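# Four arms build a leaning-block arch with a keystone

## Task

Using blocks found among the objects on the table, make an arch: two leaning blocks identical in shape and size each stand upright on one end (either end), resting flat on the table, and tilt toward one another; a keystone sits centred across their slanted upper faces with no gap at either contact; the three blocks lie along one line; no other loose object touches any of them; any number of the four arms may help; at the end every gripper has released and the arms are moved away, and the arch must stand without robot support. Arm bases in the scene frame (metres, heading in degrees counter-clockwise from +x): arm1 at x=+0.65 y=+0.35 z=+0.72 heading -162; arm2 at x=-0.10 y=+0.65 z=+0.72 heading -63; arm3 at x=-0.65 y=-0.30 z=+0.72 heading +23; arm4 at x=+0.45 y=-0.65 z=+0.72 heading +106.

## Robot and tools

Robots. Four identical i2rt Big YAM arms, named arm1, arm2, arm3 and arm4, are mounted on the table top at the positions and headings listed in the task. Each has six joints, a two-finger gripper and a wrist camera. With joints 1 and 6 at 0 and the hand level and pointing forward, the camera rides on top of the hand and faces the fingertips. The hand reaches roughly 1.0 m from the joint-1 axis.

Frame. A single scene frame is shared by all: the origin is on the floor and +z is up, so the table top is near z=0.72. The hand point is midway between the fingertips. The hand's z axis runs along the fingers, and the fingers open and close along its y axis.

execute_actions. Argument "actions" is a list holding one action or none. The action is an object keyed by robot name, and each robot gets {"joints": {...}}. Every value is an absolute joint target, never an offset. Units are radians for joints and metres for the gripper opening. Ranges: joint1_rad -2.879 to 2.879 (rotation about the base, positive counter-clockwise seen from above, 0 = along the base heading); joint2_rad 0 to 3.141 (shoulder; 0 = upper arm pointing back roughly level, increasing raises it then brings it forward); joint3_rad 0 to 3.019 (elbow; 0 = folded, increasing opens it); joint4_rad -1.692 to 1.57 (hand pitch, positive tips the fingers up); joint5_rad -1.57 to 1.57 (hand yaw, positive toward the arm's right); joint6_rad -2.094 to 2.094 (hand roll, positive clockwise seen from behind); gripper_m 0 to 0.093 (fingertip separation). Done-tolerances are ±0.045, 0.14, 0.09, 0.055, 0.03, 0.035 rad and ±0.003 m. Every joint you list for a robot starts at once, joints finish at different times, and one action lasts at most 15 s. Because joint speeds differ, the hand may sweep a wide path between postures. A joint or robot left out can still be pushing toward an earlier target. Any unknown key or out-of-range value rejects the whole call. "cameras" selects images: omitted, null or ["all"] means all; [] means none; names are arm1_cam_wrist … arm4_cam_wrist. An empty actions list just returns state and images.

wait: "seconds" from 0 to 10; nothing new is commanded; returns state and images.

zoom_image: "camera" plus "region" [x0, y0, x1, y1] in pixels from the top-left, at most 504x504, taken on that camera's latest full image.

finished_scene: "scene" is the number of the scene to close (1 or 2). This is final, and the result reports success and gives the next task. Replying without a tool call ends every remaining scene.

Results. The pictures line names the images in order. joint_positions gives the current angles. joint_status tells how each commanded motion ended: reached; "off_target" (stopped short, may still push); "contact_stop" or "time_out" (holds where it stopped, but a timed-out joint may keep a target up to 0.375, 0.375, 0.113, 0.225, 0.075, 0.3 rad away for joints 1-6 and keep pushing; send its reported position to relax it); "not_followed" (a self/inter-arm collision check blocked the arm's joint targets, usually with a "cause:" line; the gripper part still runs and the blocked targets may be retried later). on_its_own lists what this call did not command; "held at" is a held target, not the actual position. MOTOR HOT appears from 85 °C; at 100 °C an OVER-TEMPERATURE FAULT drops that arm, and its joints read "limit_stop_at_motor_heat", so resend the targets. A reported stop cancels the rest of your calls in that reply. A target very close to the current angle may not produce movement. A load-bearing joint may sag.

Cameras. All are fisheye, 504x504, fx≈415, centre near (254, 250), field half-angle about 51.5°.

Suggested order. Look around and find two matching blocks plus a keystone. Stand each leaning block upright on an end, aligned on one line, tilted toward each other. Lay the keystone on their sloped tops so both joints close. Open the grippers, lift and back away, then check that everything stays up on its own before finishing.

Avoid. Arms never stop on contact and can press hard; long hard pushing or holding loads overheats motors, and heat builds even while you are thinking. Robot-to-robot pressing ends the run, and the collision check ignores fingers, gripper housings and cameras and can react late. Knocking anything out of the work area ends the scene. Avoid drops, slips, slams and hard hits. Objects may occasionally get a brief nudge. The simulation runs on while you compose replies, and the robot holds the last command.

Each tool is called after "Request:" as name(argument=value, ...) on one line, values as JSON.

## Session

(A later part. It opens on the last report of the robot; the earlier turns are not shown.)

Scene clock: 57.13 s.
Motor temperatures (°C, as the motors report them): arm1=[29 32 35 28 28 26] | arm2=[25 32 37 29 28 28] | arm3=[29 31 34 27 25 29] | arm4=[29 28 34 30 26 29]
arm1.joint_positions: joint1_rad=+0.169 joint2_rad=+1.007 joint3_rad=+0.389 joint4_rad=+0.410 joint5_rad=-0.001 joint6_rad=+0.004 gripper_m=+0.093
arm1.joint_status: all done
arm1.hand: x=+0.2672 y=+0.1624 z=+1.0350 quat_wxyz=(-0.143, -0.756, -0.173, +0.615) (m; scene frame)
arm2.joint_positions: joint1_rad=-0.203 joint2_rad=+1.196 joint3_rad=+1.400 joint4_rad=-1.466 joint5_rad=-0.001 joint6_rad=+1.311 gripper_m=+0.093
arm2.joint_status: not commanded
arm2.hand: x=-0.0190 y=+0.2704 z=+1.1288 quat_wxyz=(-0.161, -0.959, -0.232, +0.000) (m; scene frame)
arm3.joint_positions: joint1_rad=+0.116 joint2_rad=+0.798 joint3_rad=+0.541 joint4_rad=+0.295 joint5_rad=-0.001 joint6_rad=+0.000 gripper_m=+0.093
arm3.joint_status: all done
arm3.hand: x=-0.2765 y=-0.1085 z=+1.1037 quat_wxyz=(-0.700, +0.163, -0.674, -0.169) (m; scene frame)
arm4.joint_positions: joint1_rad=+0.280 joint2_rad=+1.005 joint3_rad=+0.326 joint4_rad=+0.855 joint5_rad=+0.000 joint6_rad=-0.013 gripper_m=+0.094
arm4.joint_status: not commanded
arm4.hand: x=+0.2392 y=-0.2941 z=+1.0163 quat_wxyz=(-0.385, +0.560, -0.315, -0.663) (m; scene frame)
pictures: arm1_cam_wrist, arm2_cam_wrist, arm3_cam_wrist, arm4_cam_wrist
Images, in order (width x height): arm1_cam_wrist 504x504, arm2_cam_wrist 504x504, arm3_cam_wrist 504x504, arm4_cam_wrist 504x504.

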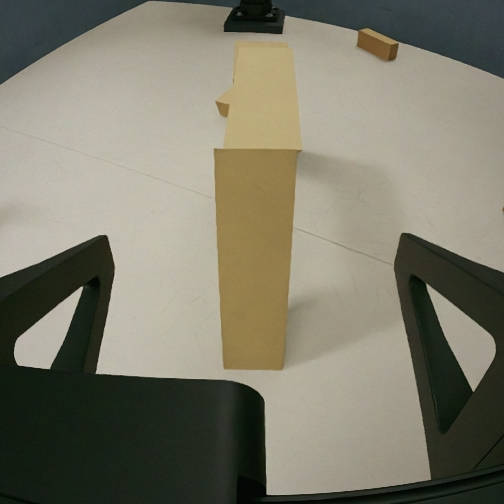

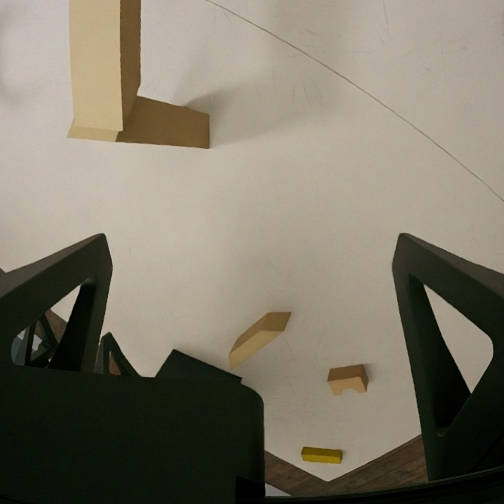

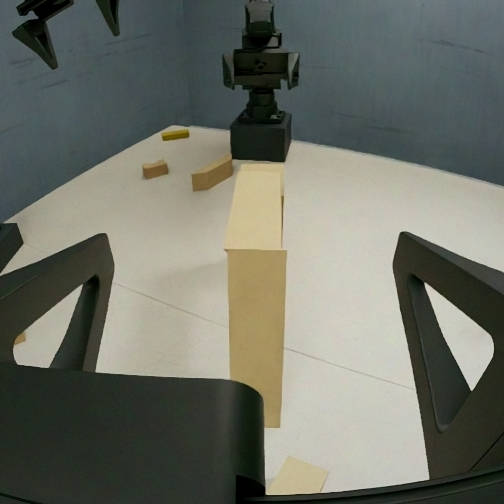

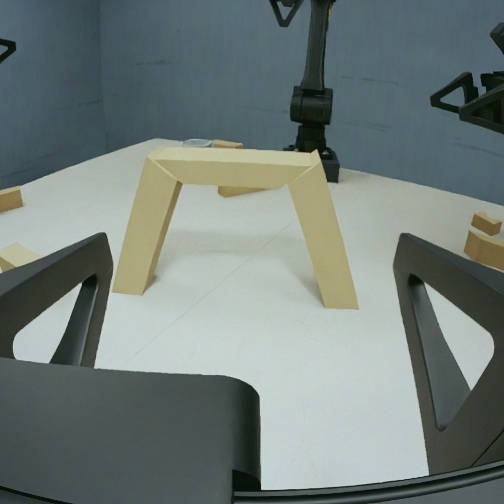

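Request:
execute_actions(actions=[{"arm1":{"joints":{"joint2_rad":1.43,"joint3_rad":0.85,"joint4_rad":0.05}},"arm3":{"joints":{"joint2_rad":1.48,"joint3_rad":1.17,"joint4_rad":-0.236}},"arm2":{"joints":{"joint2_rad":0.8,"joint3_rad":1.0}}}], cameras=["arm4_cam_wrist"])

Request:
execute_actions(actions=[{"arm1":{"joints":{"joint2_rad":1.65,"joint3_rad":0.995,"joint4_rad":0.13}},"arm3":{"joints":{"joint2_rad":1.69,"joint3_rad":1.295,"joint4_rad":-0.135}}}])

Scene clock: 58.87 s.
Motor temperatures (°C, as the motors report them): arm1=[29 32 35 28 28 26] | arm2=[25 31 37 29 28 28] | arm3=[29 30 34 27 25 29] | arm4=[29 28 34 30 26 29]
arm1.joint_positions: joint1_rad=+0.169 joint2_rad=+1.422 joint3_rad=+0.803 joint4_rad=+0.060 joint5_rad=-0.001 joint6_rad=+0.004 gripper_m=+0.093
arm1.joint_status: all done
arm1.hand: x=+0.1561 y=+0.1083 z=+0.9837 quat_wxyz=(-0.110, -0.852, -0.195, +0.474) (m; scene frame)
arm2.joint_positions: joint1_rad=-0.203 joint2_rad=+0.794 joint3_rad=+1.001 joint4_rad=-1.457 joint5_rad=-0.001 joint6_rad=+1.311 gripper_m=+0.093
arm2.joint_status: all done
arm2.hand: x=-0.0482 y=+0.4054 z=+1.0692 quat_wxyz=(-0.166, -0.958, -0.232, +0.000) (m; scene frame)
arm3.joint_positions: joint1_rad=+0.116 joint2_rad=+1.498 joint3_rad=+1.113 joint4_rad=-0.233 joint5_rad=-0.001 joint6_rad=+0.000 gripper_m=+0.093
arm3.joint_status: all done
arm3.hand: x=-0.1026 y=-0.0198 z=+0.9697 quat_wxyz=(-0.446, +0.208, -0.864, -0.108) (m; scene frame)
arm4.joint_positions: joint1_rad=+0.280 joint2_rad=+1.005 joint3_rad=+0.326 joint4_rad=+0.855 joint5_rad=+0.000 joint6_rad=-0.013 gripper_m=+0.094
arm4.joint_status: not commanded
arm4.hand: x=+0.2392 y=-0.2941 z=+1.0163 quat_wxyz=(-0.385, +0.560, -0.315, -0.663) (m; scene frame)
pictures: arm4_cam_wrist
Images, in order (width x height): arm4_cam_wrist 504x504.

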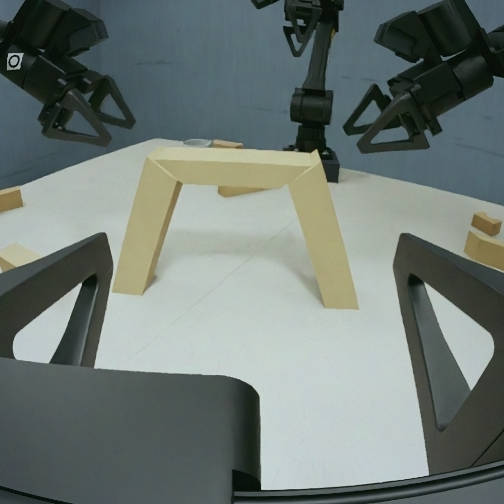

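Scene clock: 60.07 s.
Motor temperatures (°C, as the motors report them): arm1=[29 32 36 28 28 26] | arm2=[25 31 37 29 28 28] | arm3=[29 30 35 27 25 29] | arm4=[29 28 34 30 26 29]
arm1.joint_positions: joint1_rad=+0.169 joint2_rad=+1.651 joint3_rad=+0.966 joint4_rad=+0.116 joint5_rad=-0.001 joint6_rad=+0.004 gripper_m=+0.093
arm1.joint_status: all done
arm1.hand: x=+0.0927 y=+0.0775 z=+0.9491 quat_wxyz=(-0.109, -0.854, -0.196, +0.469) (m; scene frame)
arm2.joint_positions: joint1_rad=-0.203 joint2_rad=+0.794 joint3_rad=+1.001 joint4_rad=-1.457 joint5_rad=-0.001 joint6_rad=+1.311 gripper_m=+0.093
arm2.joint_status: not commanded
arm2.hand: x=-0.0482 y=+0.4054 z=+1.0692 quat_wxyz=(-0.166, -0.958, -0.232, +0.000) (m; scene frame)
arm3.joint_positions: joint1_rad=+0.116 joint2_rad=+1.709 joint3_rad=+1.263 joint4_rad=-0.146 joint5_rad=-0.001 joint6_rad=+0.000 gripper_m=+0.093
arm3.joint_status: all done
arm3.hand: x=-0.0372 y=+0.0136 z=+0.9364 quat_wxyz=(-0.457, +0.207, -0.858, -0.110) (m; scene frame)
arm4.joint_positions: joint1_rad=+0.280 joint2_rad=+1.005 joint3_rad=+0.326 joint4_rad=+0.855 joint5_rad=+0.000 joint6_rad=-0.013 gripper_m=+0.094
arm4.joint_status: not commanded
arm4.hand: x=+0.2392 y=-0.2941 z=+1.0163 quat_wxyz=(-0.385, +0.560, -0.315, -0.663) (m; scene frame)
pictures: arm1_cam_wrist, arm2_cam_wrist, arm3_cam_wrist, arm4_cam_wrist
Images, in order (width x height): arm1_cam_wrist 504x504, arm2_cam_wrist 504x504, arm3_cam_wrist 504x504, arm4_cam_wrist 504x504.

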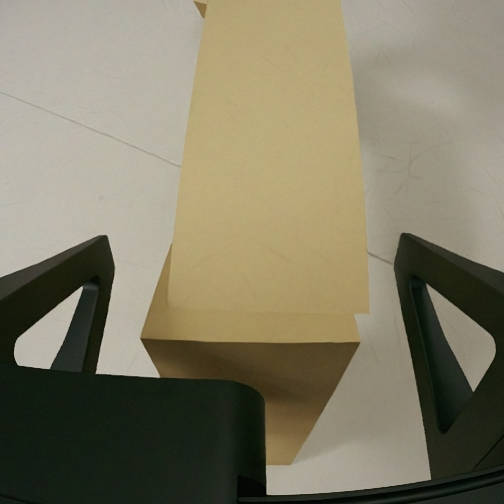

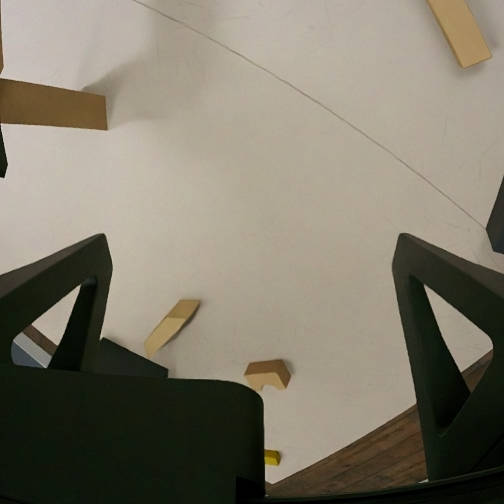

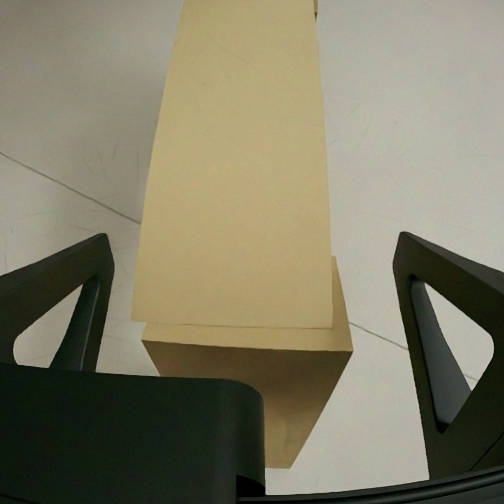

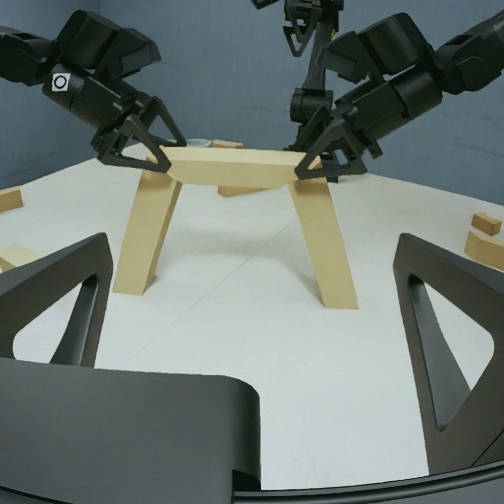

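Request:
execute_actions(actions=[{"arm1":{"joints":{"joint2_rad":1.69,"gripper_m":0.085}},"arm3":{"joints":{"gripper_m":0.085}}}], cameras=["arm4_cam_wrist"])

Request:
execute_actions(actions=[{"arm1":{"joints":{"gripper_m":0.056}},"arm3":{"joints":{"gripper_m":0.056}}}])

Scene clock: 60.87 s.
Motor temperatures (°C, as the motors report them): arm1=[29 32 36 28 28 26] | arm2=[25 31 37 29 28 28] | arm3=[29 31 35 27 25 29] | arm4=[29 28 34 30 26 29]
arm1.joint_positions: joint1_rad=+0.169 joint2_rad=+1.674 joint3_rad=+0.966 joint4_rad=+0.116 joint5_rad=-0.001 joint6_rad=+0.004 gripper_m=+0.085
arm1.joint_status: all done
arm1.hand: x=+0.0928 y=+0.0776 z=+0.9349 quat_wxyz=(-0.106, -0.860, -0.197, +0.459) (m; scene frame)
arm2.joint_positions: joint1_rad=-0.203 joint2_rad=+0.794 joint3_rad=+1.001 joint4_rad=-1.457 joint5_rad=-0.001 joint6_rad=+1.311 gripper_m=+0.093
arm2.joint_status: not commanded
arm2.hand: x=-0.0482 y=+0.4054 z=+1.0692 quat_wxyz=(-0.166, -0.958, -0.232, +0.000) (m; scene frame)
arm3.joint_positions: joint1_rad=+0.116 joint2_rad=+1.709 joint3_rad=+1.263 joint4_rad=-0.146 joint5_rad=-0.001 joint6_rad=+0.000 gripper_m=+0.085
arm3.joint_status: all done
arm3.hand: x=-0.0372 y=+0.0136 z=+0.9364 quat_wxyz=(-0.457, +0.207, -0.858, -0.110) (m; scene frame)
arm4.joint_positions: joint1_rad=+0.280 joint2_rad=+1.005 joint3_rad=+0.326 joint4_rad=+0.855 joint5_rad=+0.000 joint6_rad=-0.013 gripper_m=+0.094
arm4.joint_status: not commanded
arm4.hand: x=+0.2392 y=-0.2941 z=+1.0163 quat_wxyz=(-0.385, +0.560, -0.315, -0.663) (m; scene frame)
pictures: arm4_cam_wrist
Images, in order (width x height): arm4_cam_wrist 504x504.

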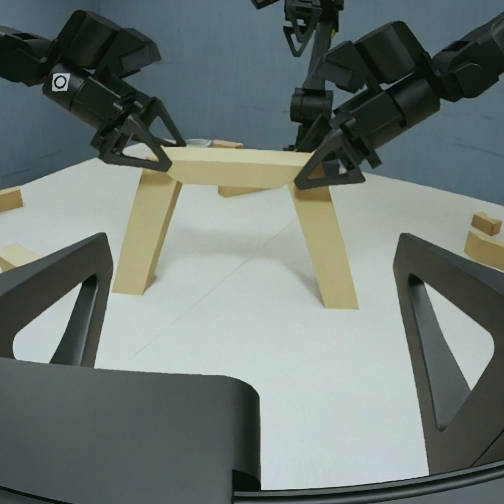

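Scene clock: 61.40 s.
Motor temperatures (°C, as the motors report them): arm1=[29 32 36 28 28 26] | arm2=[25 31 37 29 28 28] | arm3=[29 31 35 27 25 29] | arm4=[29 28 34 30 26 29]
arm1.joint_positions: joint1_rad=+0.169 joint2_rad=+1.674 joint3_rad=+0.966 joint4_rad=+0.116 joint5_rad=-0.002 joint6_rad=+0.003 gripper_m=+0.059
arm1.joint_status: all done
arm1.hand: x=+0.0929 y=+0.0773 z=+0.9349 quat_wxyz=(-0.107, -0.860, -0.198, +0.459) (m; scene frame)
arm2.joint_positions: joint1_rad=-0.203 joint2_rad=+0.794 joint3_rad=+1.001 joint4_rad=-1.457 joint5_rad=-0.001 joint6_rad=+1.311 gripper_m=+0.093
arm2.joint_status: not commanded
arm2.hand: x=-0.0482 y=+0.4054 z=+1.0692 quat_wxyz=(-0.166, -0.958, -0.232, +0.000) (m; scene frame)
arm3.joint_positions: joint1_rad=+0.116 joint2_rad=+1.709 joint3_rad=+1.263 joint4_rad=-0.146 joint5_rad=-0.002 joint6_rad=+0.000 gripper_m=+0.058
arm3.joint_status: all done
arm3.hand: x=-0.0372 y=+0.0138 z=+0.9364 quat_wxyz=(-0.457, +0.207, -0.858, -0.111) (m; scene frame)
arm4.joint_positions: joint1_rad=+0.280 joint2_rad=+1.005 joint3_rad=+0.326 joint4_rad=+0.855 joint5_rad=+0.000 joint6_rad=-0.013 gripper_m=+0.094
arm4.joint_status: not commanded
arm4.hand: x=+0.2392 y=-0.2941 z=+1.0163 quat_wxyz=(-0.385, +0.560, -0.315, -0.663) (m; scene frame)
pictures: arm1_cam_wrist, arm2_cam_wrist, arm3_cam_wrist, arm4_cam_wrist
Images, in order (width x height): arm1_cam_wrist 504x504, arm2_cam_wrist 504x504, arm3_cam_wrist 504x504, arm4_cam_wrist 504x504.

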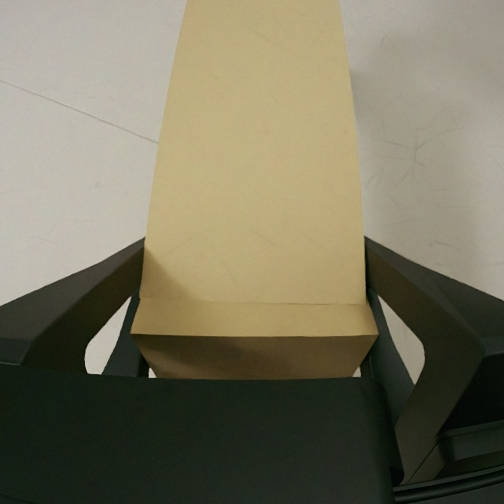

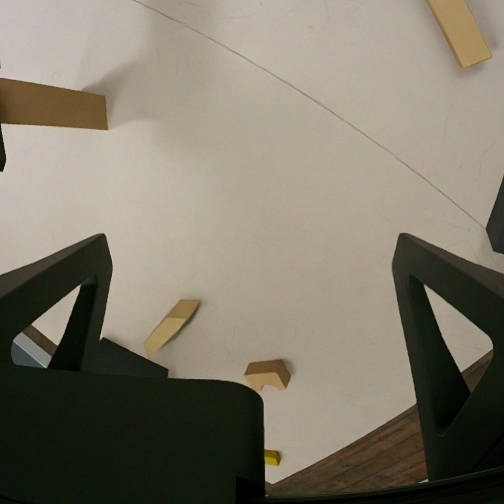

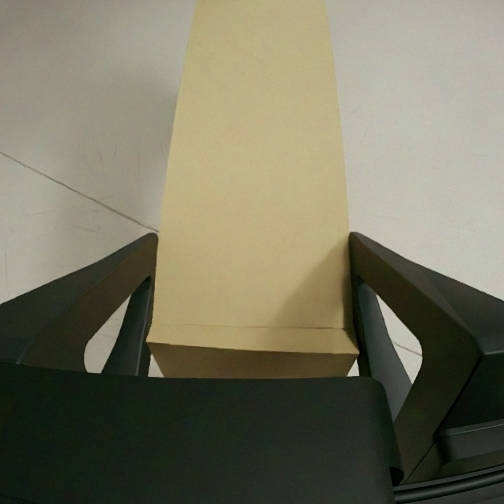

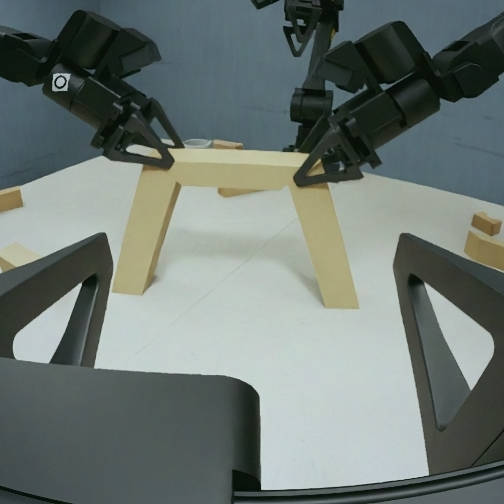

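Request:
execute_actions(actions=[{"arm1":{"joints":{"gripper_m":0.093}},"arm3":{"joints":{"gripper_m":0.093}}}], cameras=[])

Request:
execute_actions(actions=[{"arm1":{"joints":{"joint2_rad":1.3,"joint3_rad":0.7,"joint4_rad":0.05}},"arm3":{"joints":{"joint2_rad":1.4,"joint3_rad":1.0,"joint4_rad":-0.236}}}], cameras=["arm4_cam_wrist"])

Request:
execute_actions(actions=[{"arm1":{"joints":{"joint2_rad":0.8,"joint3_rad":0.5,"joint4_rad":0.2}},"arm3":{"joints":{"joint2_rad":0.7,"joint3_rad":0.5,"joint4_rad":0.1}}}])

Request:
zoom_image(camera="arm4_cam_wrist", region=[100,120,380,320])

Scene clock: 62.17 s.
Motor temperatures (°C, as the motors report them): arm1=[29 32 36 28 28 26] | arm2=[25 31 37 29 28 28] | arm3=[29 31 35 27 25 29] | arm4=[29 28 34 30 26 29]
arm1.joint_positions: joint1_rad=+0.169 joint2_rad=+1.674 joint3_rad=+0.966 joint4_rad=+0.116 joint5_rad=-0.002 joint6_rad=+0.003 gripper_m=+0.093
arm1.joint_status: all done
arm1.hand: x=+0.0929 y=+0.0773 z=+0.9349 quat_wxyz=(-0.107, -0.860, -0.198, +0.459) (m; scene frame)
arm2.joint_positions: joint1_rad=-0.203 joint2_rad=+0.794 joint3_rad=+1.001 joint4_rad=-1.457 joint5_rad=-0.001 joint6_rad=+1.311 gripper_m=+0.093
arm2.joint_status: not commanded
arm2.hand: x=-0.0482 y=+0.4054 z=+1.0692 quat_wxyz=(-0.166, -0.958, -0.232, +0.000) (m; scene frame)
arm3.joint_positions: joint1_rad=+0.116 joint2_rad=+1.709 joint3_rad=+1.263 joint4_rad=-0.146 joint5_rad=-0.002 joint6_rad=+0.000 gripper_m=+0.093
arm3.joint_status: all done
arm3.hand: x=-0.0371 y=+0.0137 z=+0.9364 quat_wxyz=(-0.457, +0.207, -0.858, -0.110) (m; scene frame)
arm4.joint_positions: joint1_rad=+0.280 joint2_rad=+1.005 joint3_rad=+0.326 joint4_rad=+0.855 joint5_rad=+0.000 joint6_rad=-0.013 gripper_m=+0.094
arm4.joint_status: not commanded
arm4.hand: x=+0.2392 y=-0.2941 z=+1.0163 quat_wxyz=(-0.385, +0.560, -0.315, -0.663) (m; scene frame)
pictures: none
No camera images: the call's "cameras" was empty. Leave "cameras" out to get every camera's image.

Scene clock: 63.30 s.
Motor temperatures (°C, as the motors report them): arm1=[29 32 36 28 28 26] | arm2=[25 31 36 29 28 28] | arm3=[29 31 35 27 25 29] | arm4=[29 28 34 30 26 29]
arm1.joint_positions: joint1_rad=+0.169 joint2_rad=+1.298 joint3_rad=+0.698 joint4_rad=+0.052 joint5_rad=-0.002 joint6_rad=+0.003 gripper_m=+0.093
arm1.joint_status: all done
arm1.hand: x=+0.1939 y=+0.1264 z=+0.9902 quat_wxyz=(-0.111, -0.849, -0.195, +0.478) (m; scene frame)
arm2.joint_positions: joint1_rad=-0.203 joint2_rad=+0.794 joint3_rad=+1.001 joint4_rad=-1.457 joint5_rad=-0.001 joint6_rad=+1.311 gripper_m=+0.093
arm2.joint_status: not commanded
arm2.hand: x=-0.0482 y=+0.4054 z=+1.0692 quat_wxyz=(-0.166, -0.958, -0.232, +0.000) (m; scene frame)
arm3.joint_positions: joint1_rad=+0.116 joint2_rad=+1.396 joint3_rad=+0.995 joint4_rad=-0.232 joint5_rad=-0.002 joint6_rad=+0.000 gripper_m=+0.093
arm3.joint_status: all done
arm3.hand: x=-0.1415 y=-0.0396 z=+0.9633 quat_wxyz=(-0.439, +0.209, -0.867, -0.106) (m; scene frame)
arm4.joint_positions: joint1_rad=+0.280 joint2_rad=+1.005 joint3_rad=+0.326 joint4_rad=+0.855 joint5_rad=+0.000 joint6_rad=-0.013 gripper_m=+0.094
arm4.joint_status: not commanded
arm4.hand: x=+0.2392 y=-0.2941 z=+1.0163 quat_wxyz=(-0.385, +0.560, -0.315, -0.663) (m; scene frame)
pictures: arm4_cam_wrist
Images, in order (width x height): arm4_cam_wrist 504x504.

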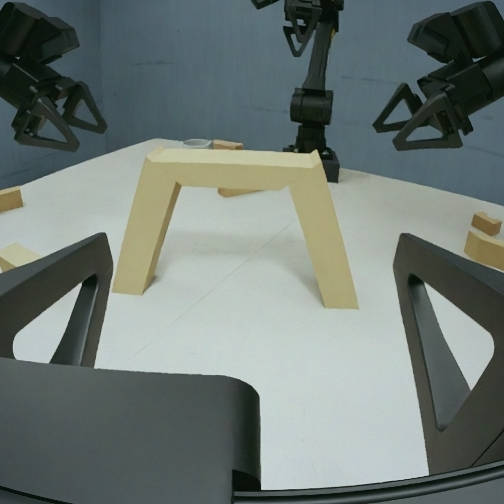

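Scene clock: 64.60 s.
Motor temperatures (°C, as the motors report them): arm1=[29 32 36 28 28 26] | arm2=[25 31 36 29 28 28] | arm3=[29 30 35 27 25 29] | arm4=[29 28 34 30 26 29]
arm1.joint_positions: joint1_rad=+0.169 joint2_rad=+0.797 joint3_rad=+0.491 joint4_rad=+0.184 joint5_rad=-0.002 joint6_rad=+0.003 gripper_m=+0.093
arm1.joint_status: all done
arm1.hand: x=+0.2808 y=+0.1685 z=+1.1240 quat_wxyz=(-0.150, -0.729, -0.168, +0.647) (m; scene frame)
arm2.joint_positions: joint1_rad=-0.203 joint2_rad=+0.794 joint3_rad=+1.001 joint4_rad=-1.457 joint5_rad=-0.001 joint6_rad=+1.311 gripper_m=+0.093
arm2.joint_status: not commanded
arm2.hand: x=-0.0482 y=+0.4054 z=+1.0692 quat_wxyz=(-0.166, -0.958, -0.232, +0.000) (m; scene frame)
arm3.joint_positions: joint1_rad=+0.116 joint2_rad=+0.699 joint3_rad=+0.495 joint4_rad=+0.081 joint5_rad=-0.002 joint6_rad=+0.000 gripper_m=+0.093
arm3.joint_status: all done
arm3.hand: x=-0.3010 y=-0.1209 z=+1.0613 quat_wxyz=(-0.644, +0.176, -0.728, -0.155) (m; scene frame)
arm4.joint_positions: joint1_rad=+0.280 joint2_rad=+1.005 joint3_rad=+0.326 joint4_rad=+0.855 joint5_rad=+0.000 joint6_rad=-0.013 gripper_m=+0.094
arm4.joint_status: not commanded
arm4.hand: x=+0.2392 y=-0.2941 z=+1.0163 quat_wxyz=(-0.385, +0.560, -0.315, -0.663) (m; scene frame)
pictures: arm1_cam_wrist, arm2_cam_wrist, arm3_cam_wrist, arm4_cam_wrist
Images, in order (width x height): arm1_cam_wrist 504x504, arm2_cam_wrist 504x504, arm3_cam_wrist 504x504, arm4_cam_wrist 504x504.

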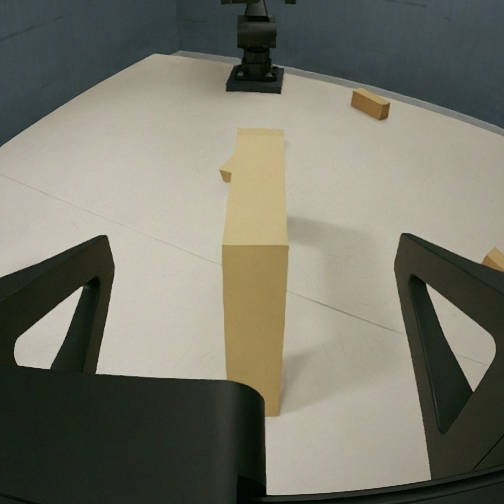

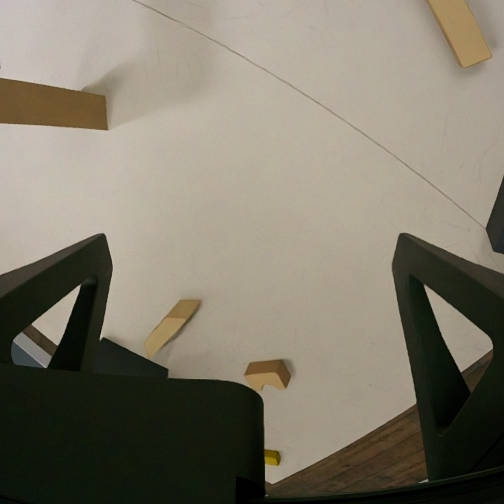

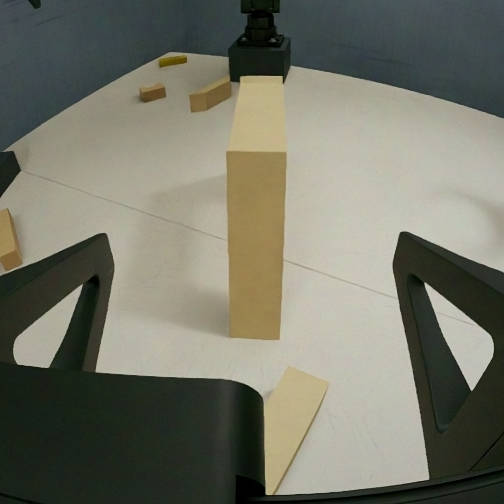

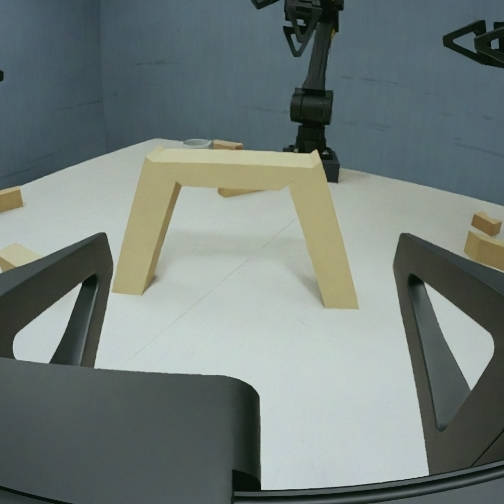

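Region (100, 120, 380, 320) of arm4_cam_wrist's 504x504 image, scaled by 1.800, with more detail than that image has; it fills the top 360 rows of this view, and the rest is white.

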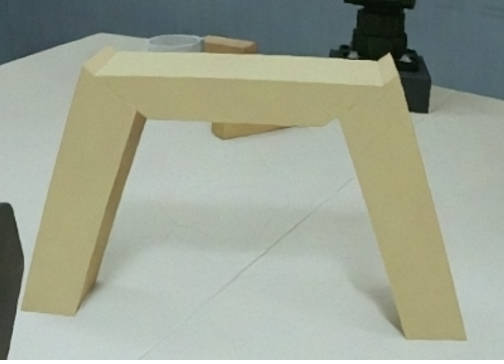

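Request:
zoom_image(camera="arm4_cam_wrist", region=[135,135,215,205])

Request:
zoom_image(camera="arm4_cam_wrist", region=[265,135,345,205])

Request:
zoom_image(camera="arm4_cam_wrist", region=[105,250,185,310])

Request:
zoom_image(camera="arm4_cam_wrist", region=[290,260,370,320])

Region (135, 135, 215, 205) of arm4_cam_wrist's 504x504 image, scaled by 6.300, with more detail than that image has; it fills the top 441 rows of this view, and the rest is white.

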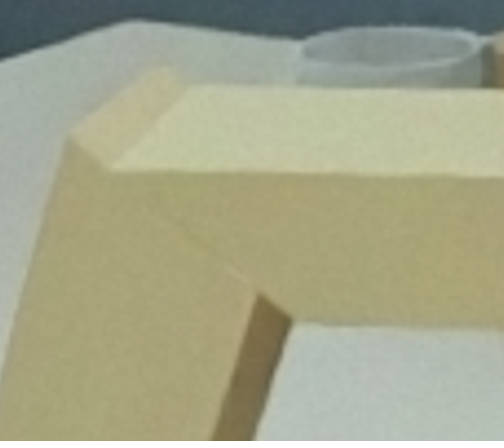

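Region (265, 135, 345, 205) of arm4_cam_wrist's 504x504 image, scaled by 6.300, with more detail than that image has; it fills the top 441 rows of this view, and the rest is white.

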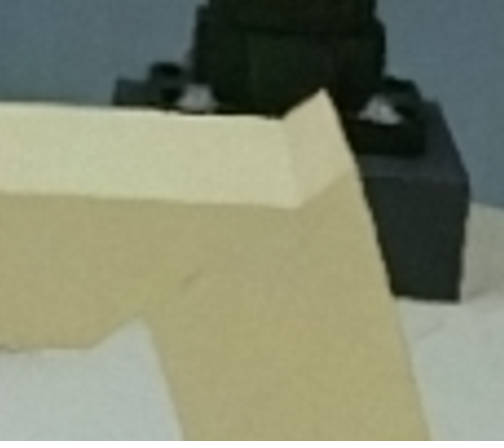

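Region (105, 250, 185, 310) of arm4_cam_wrist's 504x504 image, scaled by 6.300, with more detail than that image has; it fills the top 378 rows of this view, and the rest is white.

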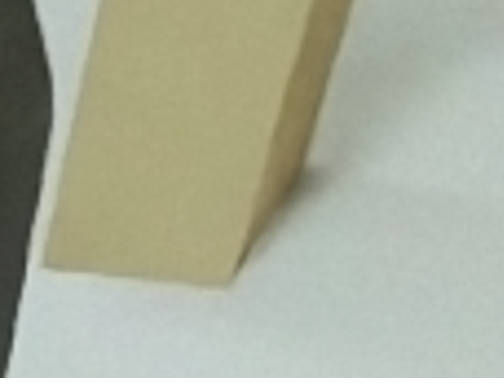

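Region (290, 260, 370, 320) of arm4_cam_wrist's 504x504 image, scaled by 6.300, with more detail than that image has; it fills the top 378 rows of this view, and the rest is white.

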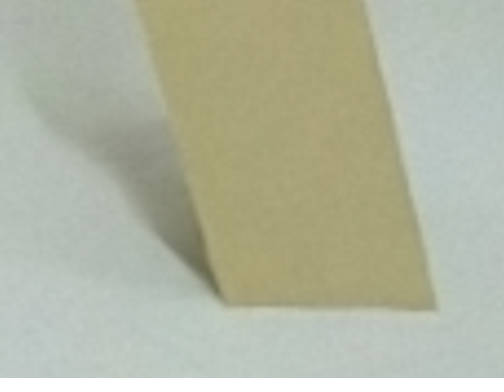

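Request:
execute_actions(actions=[{"arm3":{"joints":{"joint2_rad":1.62,"joint3_rad":0.72,"joint4_rad":0.4}},"arm1":{"joints":{"joint2_rad":1.7,"joint3_rad":0.5,"joint4_rad":0.7}}}], cameras=["arm4_cam_wrist"])

Request:
execute_actions(actions=[{"arm3":{"joints":{"joint2_rad":1.82,"joint3_rad":0.955,"joint4_rad":0.6}},"arm1":{"joints":{"joint2_rad":1.94,"joint3_rad":0.76,"joint4_rad":0.9}}}])

Scene clock: 67.27 s.
Motor temperatures (°C, as the motors report them): arm1=[29 31 36 28 28 26] | arm2=[25 31 36 29 28 28] | arm3=[29 30 35 27 25 29] | arm4=[29 28 34 30 26 29]
arm1.joint_positions: joint1_rad=+0.169 joint2_rad=+1.692 joint3_rad=+0.491 joint4_rad=+0.678 joint5_rad=-0.002 joint6_rad=+0.003 gripper_m=+0.093
arm1.joint_status: all done
arm1.hand: x=+0.2149 y=+0.1370 z=+0.8396 quat_wxyz=(-0.114, -0.843, -0.194, +0.489) (m; scene frame)
arm2.joint_positions: joint1_rad=-0.203 joint2_rad=+0.794 joint3_rad=+1.001 joint4_rad=-1.457 joint5_rad=-0.001 joint6_rad=+1.311 gripper_m=+0.093
arm2.joint_status: not commanded
arm2.hand: x=-0.0482 y=+0.4054 z=+1.0692 quat_wxyz=(-0.166, -0.958, -0.232, +0.000) (m; scene frame)
arm3.joint_positions: joint1_rad=+0.116 joint2_rad=+1.629 joint3_rad=+0.707 joint4_rad=+0.392 joint5_rad=-0.002 joint6_rad=+0.000 gripper_m=+0.093
arm3.joint_status: all done
arm3.hand: x=-0.1579 y=-0.0480 z=+0.8180 quat_wxyz=(-0.483, +0.203, -0.844, -0.117) (m; scene frame)
arm4.joint_positions: joint1_rad=+0.280 joint2_rad=+1.005 joint3_rad=+0.326 joint4_rad=+0.855 joint5_rad=+0.000 joint6_rad=-0.013 gripper_m=+0.094
arm4.joint_status: not commanded
arm4.hand: x=+0.2392 y=-0.2941 z=+1.0163 quat_wxyz=(-0.385, +0.560, -0.315, -0.663) (m; scene frame)
pictures: arm4_cam_wrist
Images, in order (width x height): arm4_cam_wrist 504x504.

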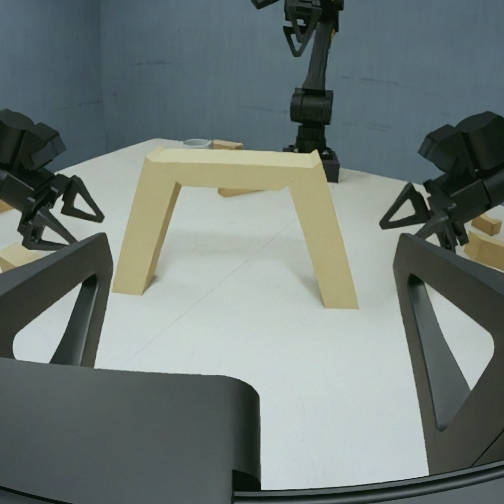

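Scene clock: 68.23 s.
Motor temperatures (°C, as the motors report them): arm1=[29 31 36 28 28 26] | arm2=[25 30 36 29 28 28] | arm3=[29 30 35 27 25 29] | arm4=[29 28 34 30 26 29]
arm1.joint_positions: joint1_rad=+0.169 joint2_rad=+1.928 joint3_rad=+0.739 joint4_rad=+0.877 joint5_rad=-0.002 joint6_rad=+0.003 gripper_m=+0.093
arm1.joint_status: all done
arm1.hand: x=+0.1178 y=+0.0896 z=+0.8523 quat_wxyz=(-0.134, -0.787, -0.181, +0.575) (m; scene frame)
arm2.joint_positions: joint1_rad=-0.203 joint2_rad=+0.794 joint3_rad=+1.001 joint4_rad=-1.457 joint5_rad=-0.001 joint6_rad=+1.311 gripper_m=+0.093
arm2.joint_status: not commanded
arm2.hand: x=-0.0482 y=+0.4054 z=+1.0692 quat_wxyz=(-0.166, -0.958, -0.232, +0.000) (m; scene frame)
arm3.joint_positions: joint1_rad=+0.116 joint2_rad=+1.829 joint3_rad=+0.919 joint4_rad=+0.580 joint5_rad=-0.002 joint6_rad=+0.000 gripper_m=+0.093
arm3.joint_status: all done
arm3.hand: x=-0.0717 y=-0.0039 z=+0.8406 quat_wxyz=(-0.565, +0.191, -0.791, -0.136) (m; scene frame)
arm4.joint_positions: joint1_rad=+0.280 joint2_rad=+1.005 joint3_rad=+0.326 joint4_rad=+0.855 joint5_rad=+0.000 joint6_rad=-0.013 gripper_m=+0.094
arm4.joint_status: not commanded
arm4.hand: x=+0.2392 y=-0.2941 z=+1.0163 quat_wxyz=(-0.385, +0.560, -0.315, -0.663) (m; scene frame)
pictures: arm1_cam_wrist, arm2_cam_wrist, arm3_cam_wrist, arm4_cam_wrist
Images, in order (width x height): arm1_cam_wrist 504x504, arm2_cam_wrist 504x504, arm3_cam_wrist 504x504, arm4_cam_wrist 504x504.

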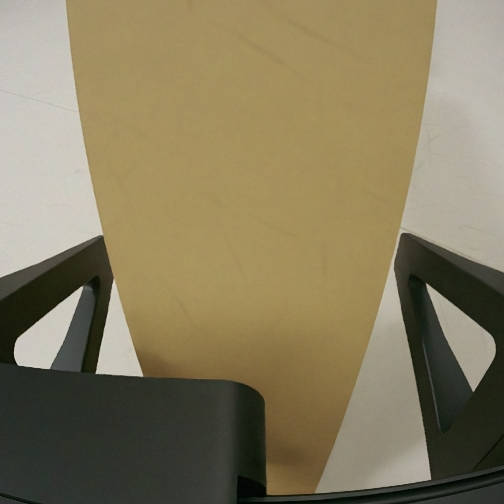

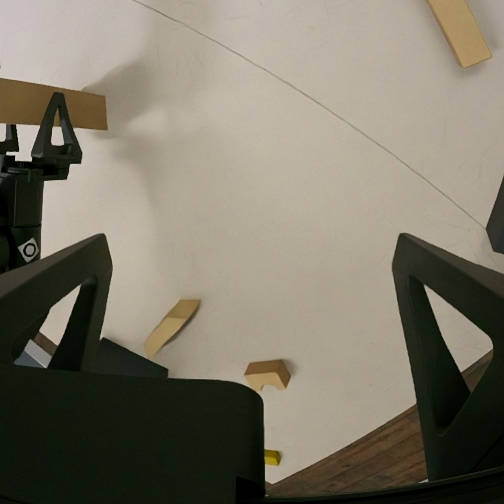

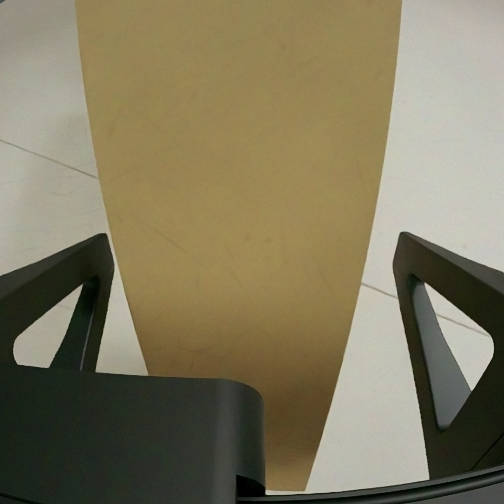

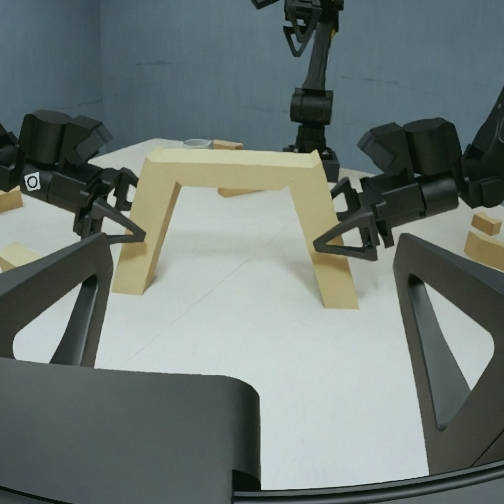

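Request:
execute_actions(actions=[{"arm3":{"joints":{"gripper_m":0.052}},"arm1":{"joints":{"gripper_m":0.052}}}], cameras=["arm4_cam_wrist"])

Request:
execute_actions(actions=[{"arm1":{"joints":{"joint2_rad":1.95,"joint3_rad":0.80,"joint4_rad":0.86}}}], cameras=["arm4_cam_wrist"])

Request:
zoom_image(camera="arm4_cam_wrist", region=[100,120,380,320])

Scene clock: 69.00 s.
Motor temperatures (°C, as the motors report them): arm1=[29 31 36 28 28 26] | arm2=[25 30 36 29 28 28] | arm3=[29 30 35 27 25 29] | arm4=[29 28 34 30 26 29]
arm1.joint_positions: joint1_rad=+0.169 joint2_rad=+1.928 joint3_rad=+0.739 joint4_rad=+0.877 joint5_rad=-0.004 joint6_rad=+0.003 gripper_m=+0.059
arm1.joint_status: gripper_m off_target (ended at +0.059, target +0.052)
arm1.hand: x=+0.1179 y=+0.0893 z=+0.8524 quat_wxyz=(-0.135, -0.786, -0.182, +0.575) (m; scene frame)
arm2.joint_positions: joint1_rad=-0.203 joint2_rad=+0.794 joint3_rad=+1.001 joint4_rad=-1.457 joint5_rad=-0.001 joint6_rad=+1.311 gripper_m=+0.093
arm2.joint_status: not commanded
arm2.hand: x=-0.0482 y=+0.4054 z=+1.0692 quat_wxyz=(-0.166, -0.958, -0.232, +0.000) (m; scene frame)
arm3.joint_positions: joint1_rad=+0.116 joint2_rad=+1.829 joint3_rad=+0.919 joint4_rad=+0.581 joint5_rad=-0.005 joint6_rad=+0.000 gripper_m=+0.059
arm3.joint_status: gripper_m off_target (ended at +0.059, target +0.052)
arm3.hand: x=-0.0719 y=-0.0033 z=+0.8407 quat_wxyz=(-0.565, +0.192, -0.790, -0.138) (m; scene frame)
arm4.joint_positions: joint1_rad=+0.280 joint2_rad=+1.005 joint3_rad=+0.326 joint4_rad=+0.855 joint5_rad=+0.000 joint6_rad=-0.013 gripper_m=+0.094
arm4.joint_status: not commanded
arm4.hand: x=+0.2392 y=-0.2941 z=+1.0163 quat_wxyz=(-0.385, +0.560, -0.315, -0.663) (m; scene frame)
pictures: arm4_cam_wrist
Images, in order (width x height): arm4_cam_wrist 504x504.

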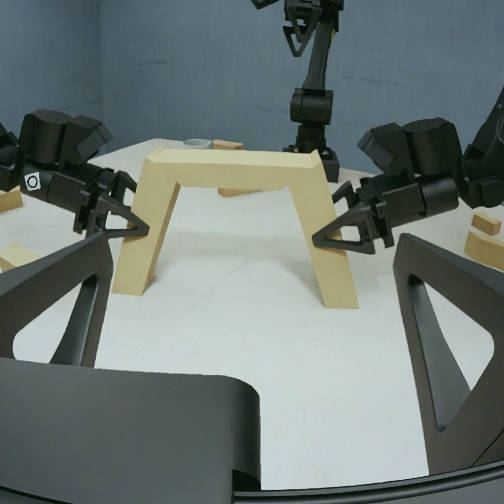

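Scene clock: 69.60 s.
Motor temperatures (°C, as the motors report them): arm1=[29 31 36 28 28 26] | arm2=[25 30 36 29 28 28] | arm3=[29 30 35 27 25 29] | arm4=[29 28 34 30 26 29]
arm1.joint_positions: joint1_rad=+0.169 joint2_rad=+1.929 joint3_rad=+0.747 joint4_rad=+0.866 joint5_rad=-0.004 joint6_rad=+0.003 gripper_m=+0.059
arm1.joint_status: all done
arm1.hand: x=+0.1156 y=+0.0882 z=+0.8523 quat_wxyz=(-0.134, -0.788, -0.182, +0.573) (m; scene frame)
arm2.joint_positions: joint1_rad=-0.203 joint2_rad=+0.794 joint3_rad=+1.001 joint4_rad=-1.457 joint5_rad=-0.001 joint6_rad=+1.311 gripper_m=+0.093
arm2.joint_status: not commanded
arm2.hand: x=-0.0482 y=+0.4054 z=+1.0692 quat_wxyz=(-0.166, -0.958, -0.232, +0.000) (m; scene frame)
arm3.joint_positions: joint1_rad=+0.116 joint2_rad=+1.829 joint3_rad=+0.919 joint4_rad=+0.581 joint5_rad=-0.005 joint6_rad=+0.000 gripper_m=+0.059
arm3.joint_status: not commanded
arm3.hand: x=-0.0719 y=-0.0033 z=+0.8407 quat_wxyz=(-0.565, +0.192, -0.790, -0.138) (m; scene frame)
arm4.joint_positions: joint1_rad=+0.280 joint2_rad=+1.005 joint3_rad=+0.326 joint4_rad=+0.855 joint5_rad=+0.000 joint6_rad=-0.013 gripper_m=+0.094
arm4.joint_status: not commanded
arm4.hand: x=+0.2392 y=-0.2941 z=+1.0163 quat_wxyz=(-0.385, +0.560, -0.315, -0.663) (m; scene frame)
pictures: arm4_cam_wrist
Images, in order (width x height): arm4_cam_wrist 504x504.

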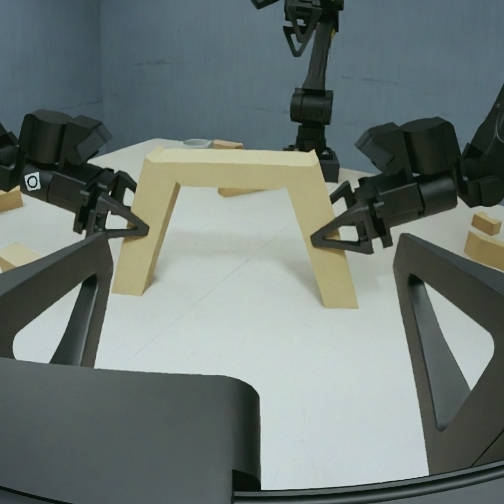

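Region (100, 120, 380, 320) of arm4_cam_wrist's 504x504 image, scaled by 1.800, with more detail than that image has; it fills the top 360 rows of this view, and the rest is white.

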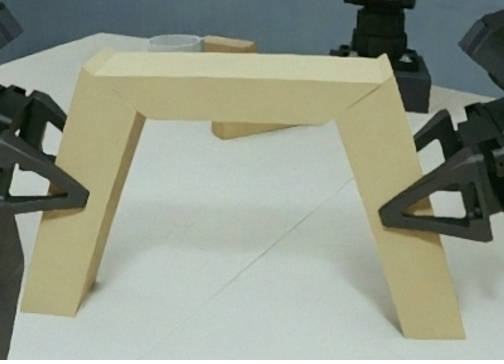

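Request:
execute_actions(actions=[{"arm1":{"joints":{"joint2_rad":1.94,"joint3_rad":0.835,"joint4_rad":0.87}}}], cameras=["arm4_cam_wrist"])

Request:
zoom_image(camera="arm4_cam_wrist", region=[100,120,380,320])

Scene clock: 70.27 s.
Motor temperatures (°C, as the motors report them): arm1=[29 32 36 28 28 26] | arm2=[25 30 36 29 28 28] | arm3=[29 30 35 27 25 29] | arm4=[29 28 34 30 26 29]
arm1.joint_positions: joint1_rad=+0.169 joint2_rad=+1.943 joint3_rad=+0.777 joint4_rad=+0.859 joint5_rad=-0.003 joint6_rad=+0.003 gripper_m=+0.059
arm1.joint_status: all done
arm1.hand: x=+0.1058 y=+0.0836 z=+0.8540 quat_wxyz=(-0.135, -0.785, -0.181, +0.577) (m; scene frame)
arm2.joint_positions: joint1_rad=-0.203 joint2_rad=+0.794 joint3_rad=+1.001 joint4_rad=-1.457 joint5_rad=-0.001 joint6_rad=+1.311 gripper_m=+0.093
arm2.joint_status: not commanded
arm2.hand: x=-0.0482 y=+0.4054 z=+1.0692 quat_wxyz=(-0.166, -0.958, -0.232, +0.000) (m; scene frame)
arm3.joint_positions: joint1_rad=+0.116 joint2_rad=+1.829 joint3_rad=+0.919 joint4_rad=+0.581 joint5_rad=-0.005 joint6_rad=+0.000 gripper_m=+0.059
arm3.joint_status: not commanded
arm3.hand: x=-0.0719 y=-0.0033 z=+0.8407 quat_wxyz=(-0.565, +0.192, -0.790, -0.138) (m; scene frame)
arm4.joint_positions: joint1_rad=+0.280 joint2_rad=+1.005 joint3_rad=+0.326 joint4_rad=+0.855 joint5_rad=+0.000 joint6_rad=-0.013 gripper_m=+0.094
arm4.joint_status: not commanded
arm4.hand: x=+0.2392 y=-0.2941 z=+1.0163 quat_wxyz=(-0.385, +0.560, -0.315, -0.663) (m; scene frame)
pictures: arm4_cam_wrist
Images, in order (width x height): arm4_cam_wrist 504x504.

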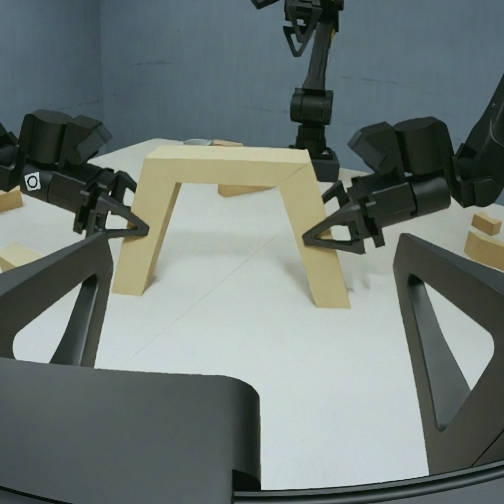

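Region (100, 120, 380, 320) of arm4_cam_wrist's 504x504 image, scaled by 1.800, with more detail than that image has; it fills the top 360 rows of this view, and the rest is white.

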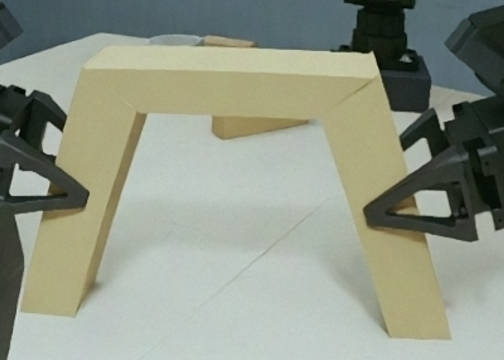

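Request:
execute_actions(actions=[{"arm1":{"joints":{"joint3_rad":0.785,"gripper_m":0.093}}}], cameras=["arm4_cam_wrist"])

Request:
execute_actions(actions=[{"arm1":{"joints":{"joint2_rad":1.7,"joint3_rad":0.5,"joint4_rad":0.7}},"arm3":{"joints":{"gripper_m":0.093}}}], cameras=["arm4_cam_wrist"])

Request:
zoom_image(camera="arm4_cam_wrist", region=[100,120,380,320])

Scene clock: 71.13 s.
Motor temperatures (°C, as the motors report them): arm1=[29 32 36 28 28 26] | arm2=[25 30 36 29 28 28] | arm3=[29 30 35 27 25 29] | arm4=[29 28 34 30 26 29]
arm1.joint_positions: joint1_rad=+0.169 joint2_rad=+1.943 joint3_rad=+0.779 joint4_rad=+0.859 joint5_rad=-0.002 joint6_rad=+0.003 gripper_m=+0.093
arm1.joint_status: all done
arm1.hand: x=+0.1052 y=+0.0834 z=+0.8546 quat_wxyz=(-0.135, -0.785, -0.181, +0.577) (m; scene frame)
arm2.joint_positions: joint1_rad=-0.203 joint2_rad=+0.794 joint3_rad=+1.001 joint4_rad=-1.457 joint5_rad=-0.001 joint6_rad=+1.311 gripper_m=+0.093
arm2.joint_status: not commanded
arm2.hand: x=-0.0482 y=+0.4054 z=+1.0692 quat_wxyz=(-0.166, -0.958, -0.232, +0.000) (m; scene frame)
arm3.joint_positions: joint1_rad=+0.116 joint2_rad=+1.829 joint3_rad=+0.919 joint4_rad=+0.581 joint5_rad=-0.005 joint6_rad=+0.000 gripper_m=+0.059
arm3.joint_status: not commanded
arm3.hand: x=-0.0719 y=-0.0033 z=+0.8407 quat_wxyz=(-0.565, +0.192, -0.790, -0.138) (m; scene frame)
arm4.joint_positions: joint1_rad=+0.280 joint2_rad=+1.005 joint3_rad=+0.326 joint4_rad=+0.855 joint5_rad=+0.000 joint6_rad=-0.013 gripper_m=+0.094
arm4.joint_status: not commanded
arm4.hand: x=+0.2392 y=-0.2941 z=+1.0163 quat_wxyz=(-0.385, +0.560, -0.315, -0.663) (m; scene frame)
pictures: arm4_cam_wrist
Images, in order (width x height): arm4_cam_wrist 504x504.

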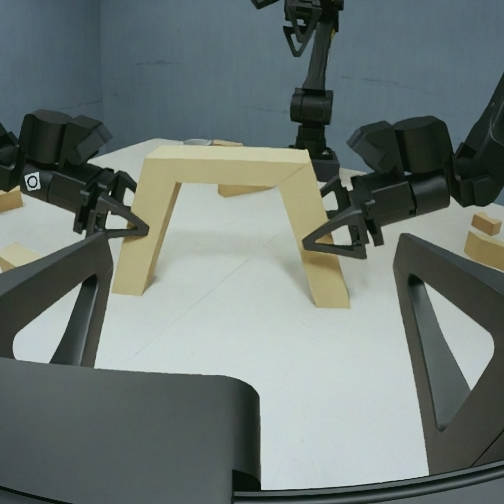

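Scene clock: 72.10 s.
Motor temperatures (°C, as the motors report them): arm1=[29 32 36 28 28 26] | arm2=[25 30 36 29 28 28] | arm3=[29 30 35 27 25 29] | arm4=[29 28 34 30 26 29]
arm1.joint_positions: joint1_rad=+0.169 joint2_rad=+1.711 joint3_rad=+0.499 joint4_rad=+0.709 joint5_rad=-0.002 joint6_rad=+0.003 gripper_m=+0.093
arm1.joint_status: all done
arm1.hand: x=+0.2102 y=+0.1346 z=+0.8402 quat_wxyz=(-0.116, -0.838, -0.193, +0.497) (m; scene frame)
arm2.joint_positions: joint1_rad=-0.203 joint2_rad=+0.794 joint3_rad=+1.001 joint4_rad=-1.457 joint5_rad=-0.001 joint6_rad=+1.311 gripper_m=+0.093
arm2.joint_status: not commanded
arm2.hand: x=-0.0482 y=+0.4054 z=+1.0692 quat_wxyz=(-0.166, -0.958, -0.232, +0.000) (m; scene frame)
arm3.joint_positions: joint1_rad=+0.116 joint2_rad=+1.829 joint3_rad=+0.919 joint4_rad=+0.581 joint5_rad=-0.002 joint6_rad=+0.000 gripper_m=+0.093
arm3.joint_status: all done
arm3.hand: x=-0.0715 y=-0.0041 z=+0.8407 quat_wxyz=(-0.565, +0.191, -0.791, -0.137) (m; scene frame)
arm4.joint_positions: joint1_rad=+0.280 joint2_rad=+1.005 joint3_rad=+0.326 joint4_rad=+0.855 joint5_rad=+0.000 joint6_rad=-0.013 gripper_m=+0.094
arm4.joint_status: not commanded
arm4.hand: x=+0.2392 y=-0.2941 z=+1.0163 quat_wxyz=(-0.385, +0.560, -0.315, -0.663) (m; scene frame)
pictures: arm4_cam_wrist
Images, in order (width x height): arm4_cam_wrist 504x504.

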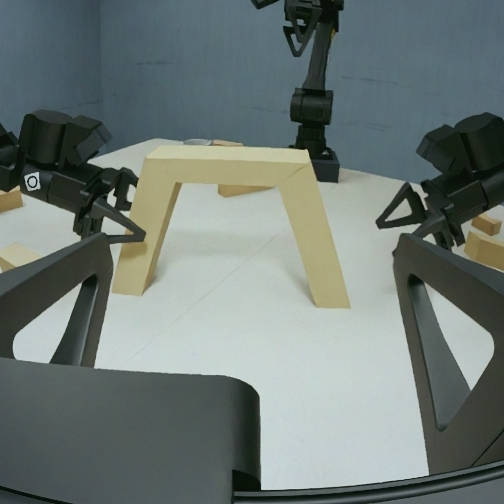

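Region (100, 120, 380, 320) of arm4_cam_wrist's 504x504 image, scaled by 1.800, with more detail than that image has; it fills the top 360 rows of this view, and the rest is white.

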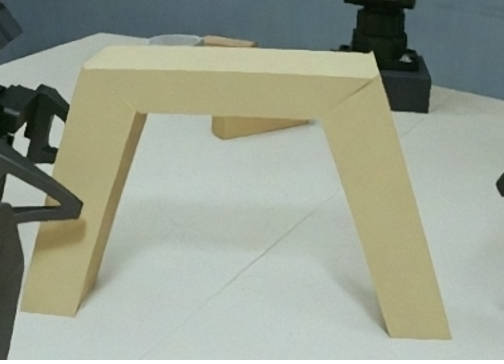

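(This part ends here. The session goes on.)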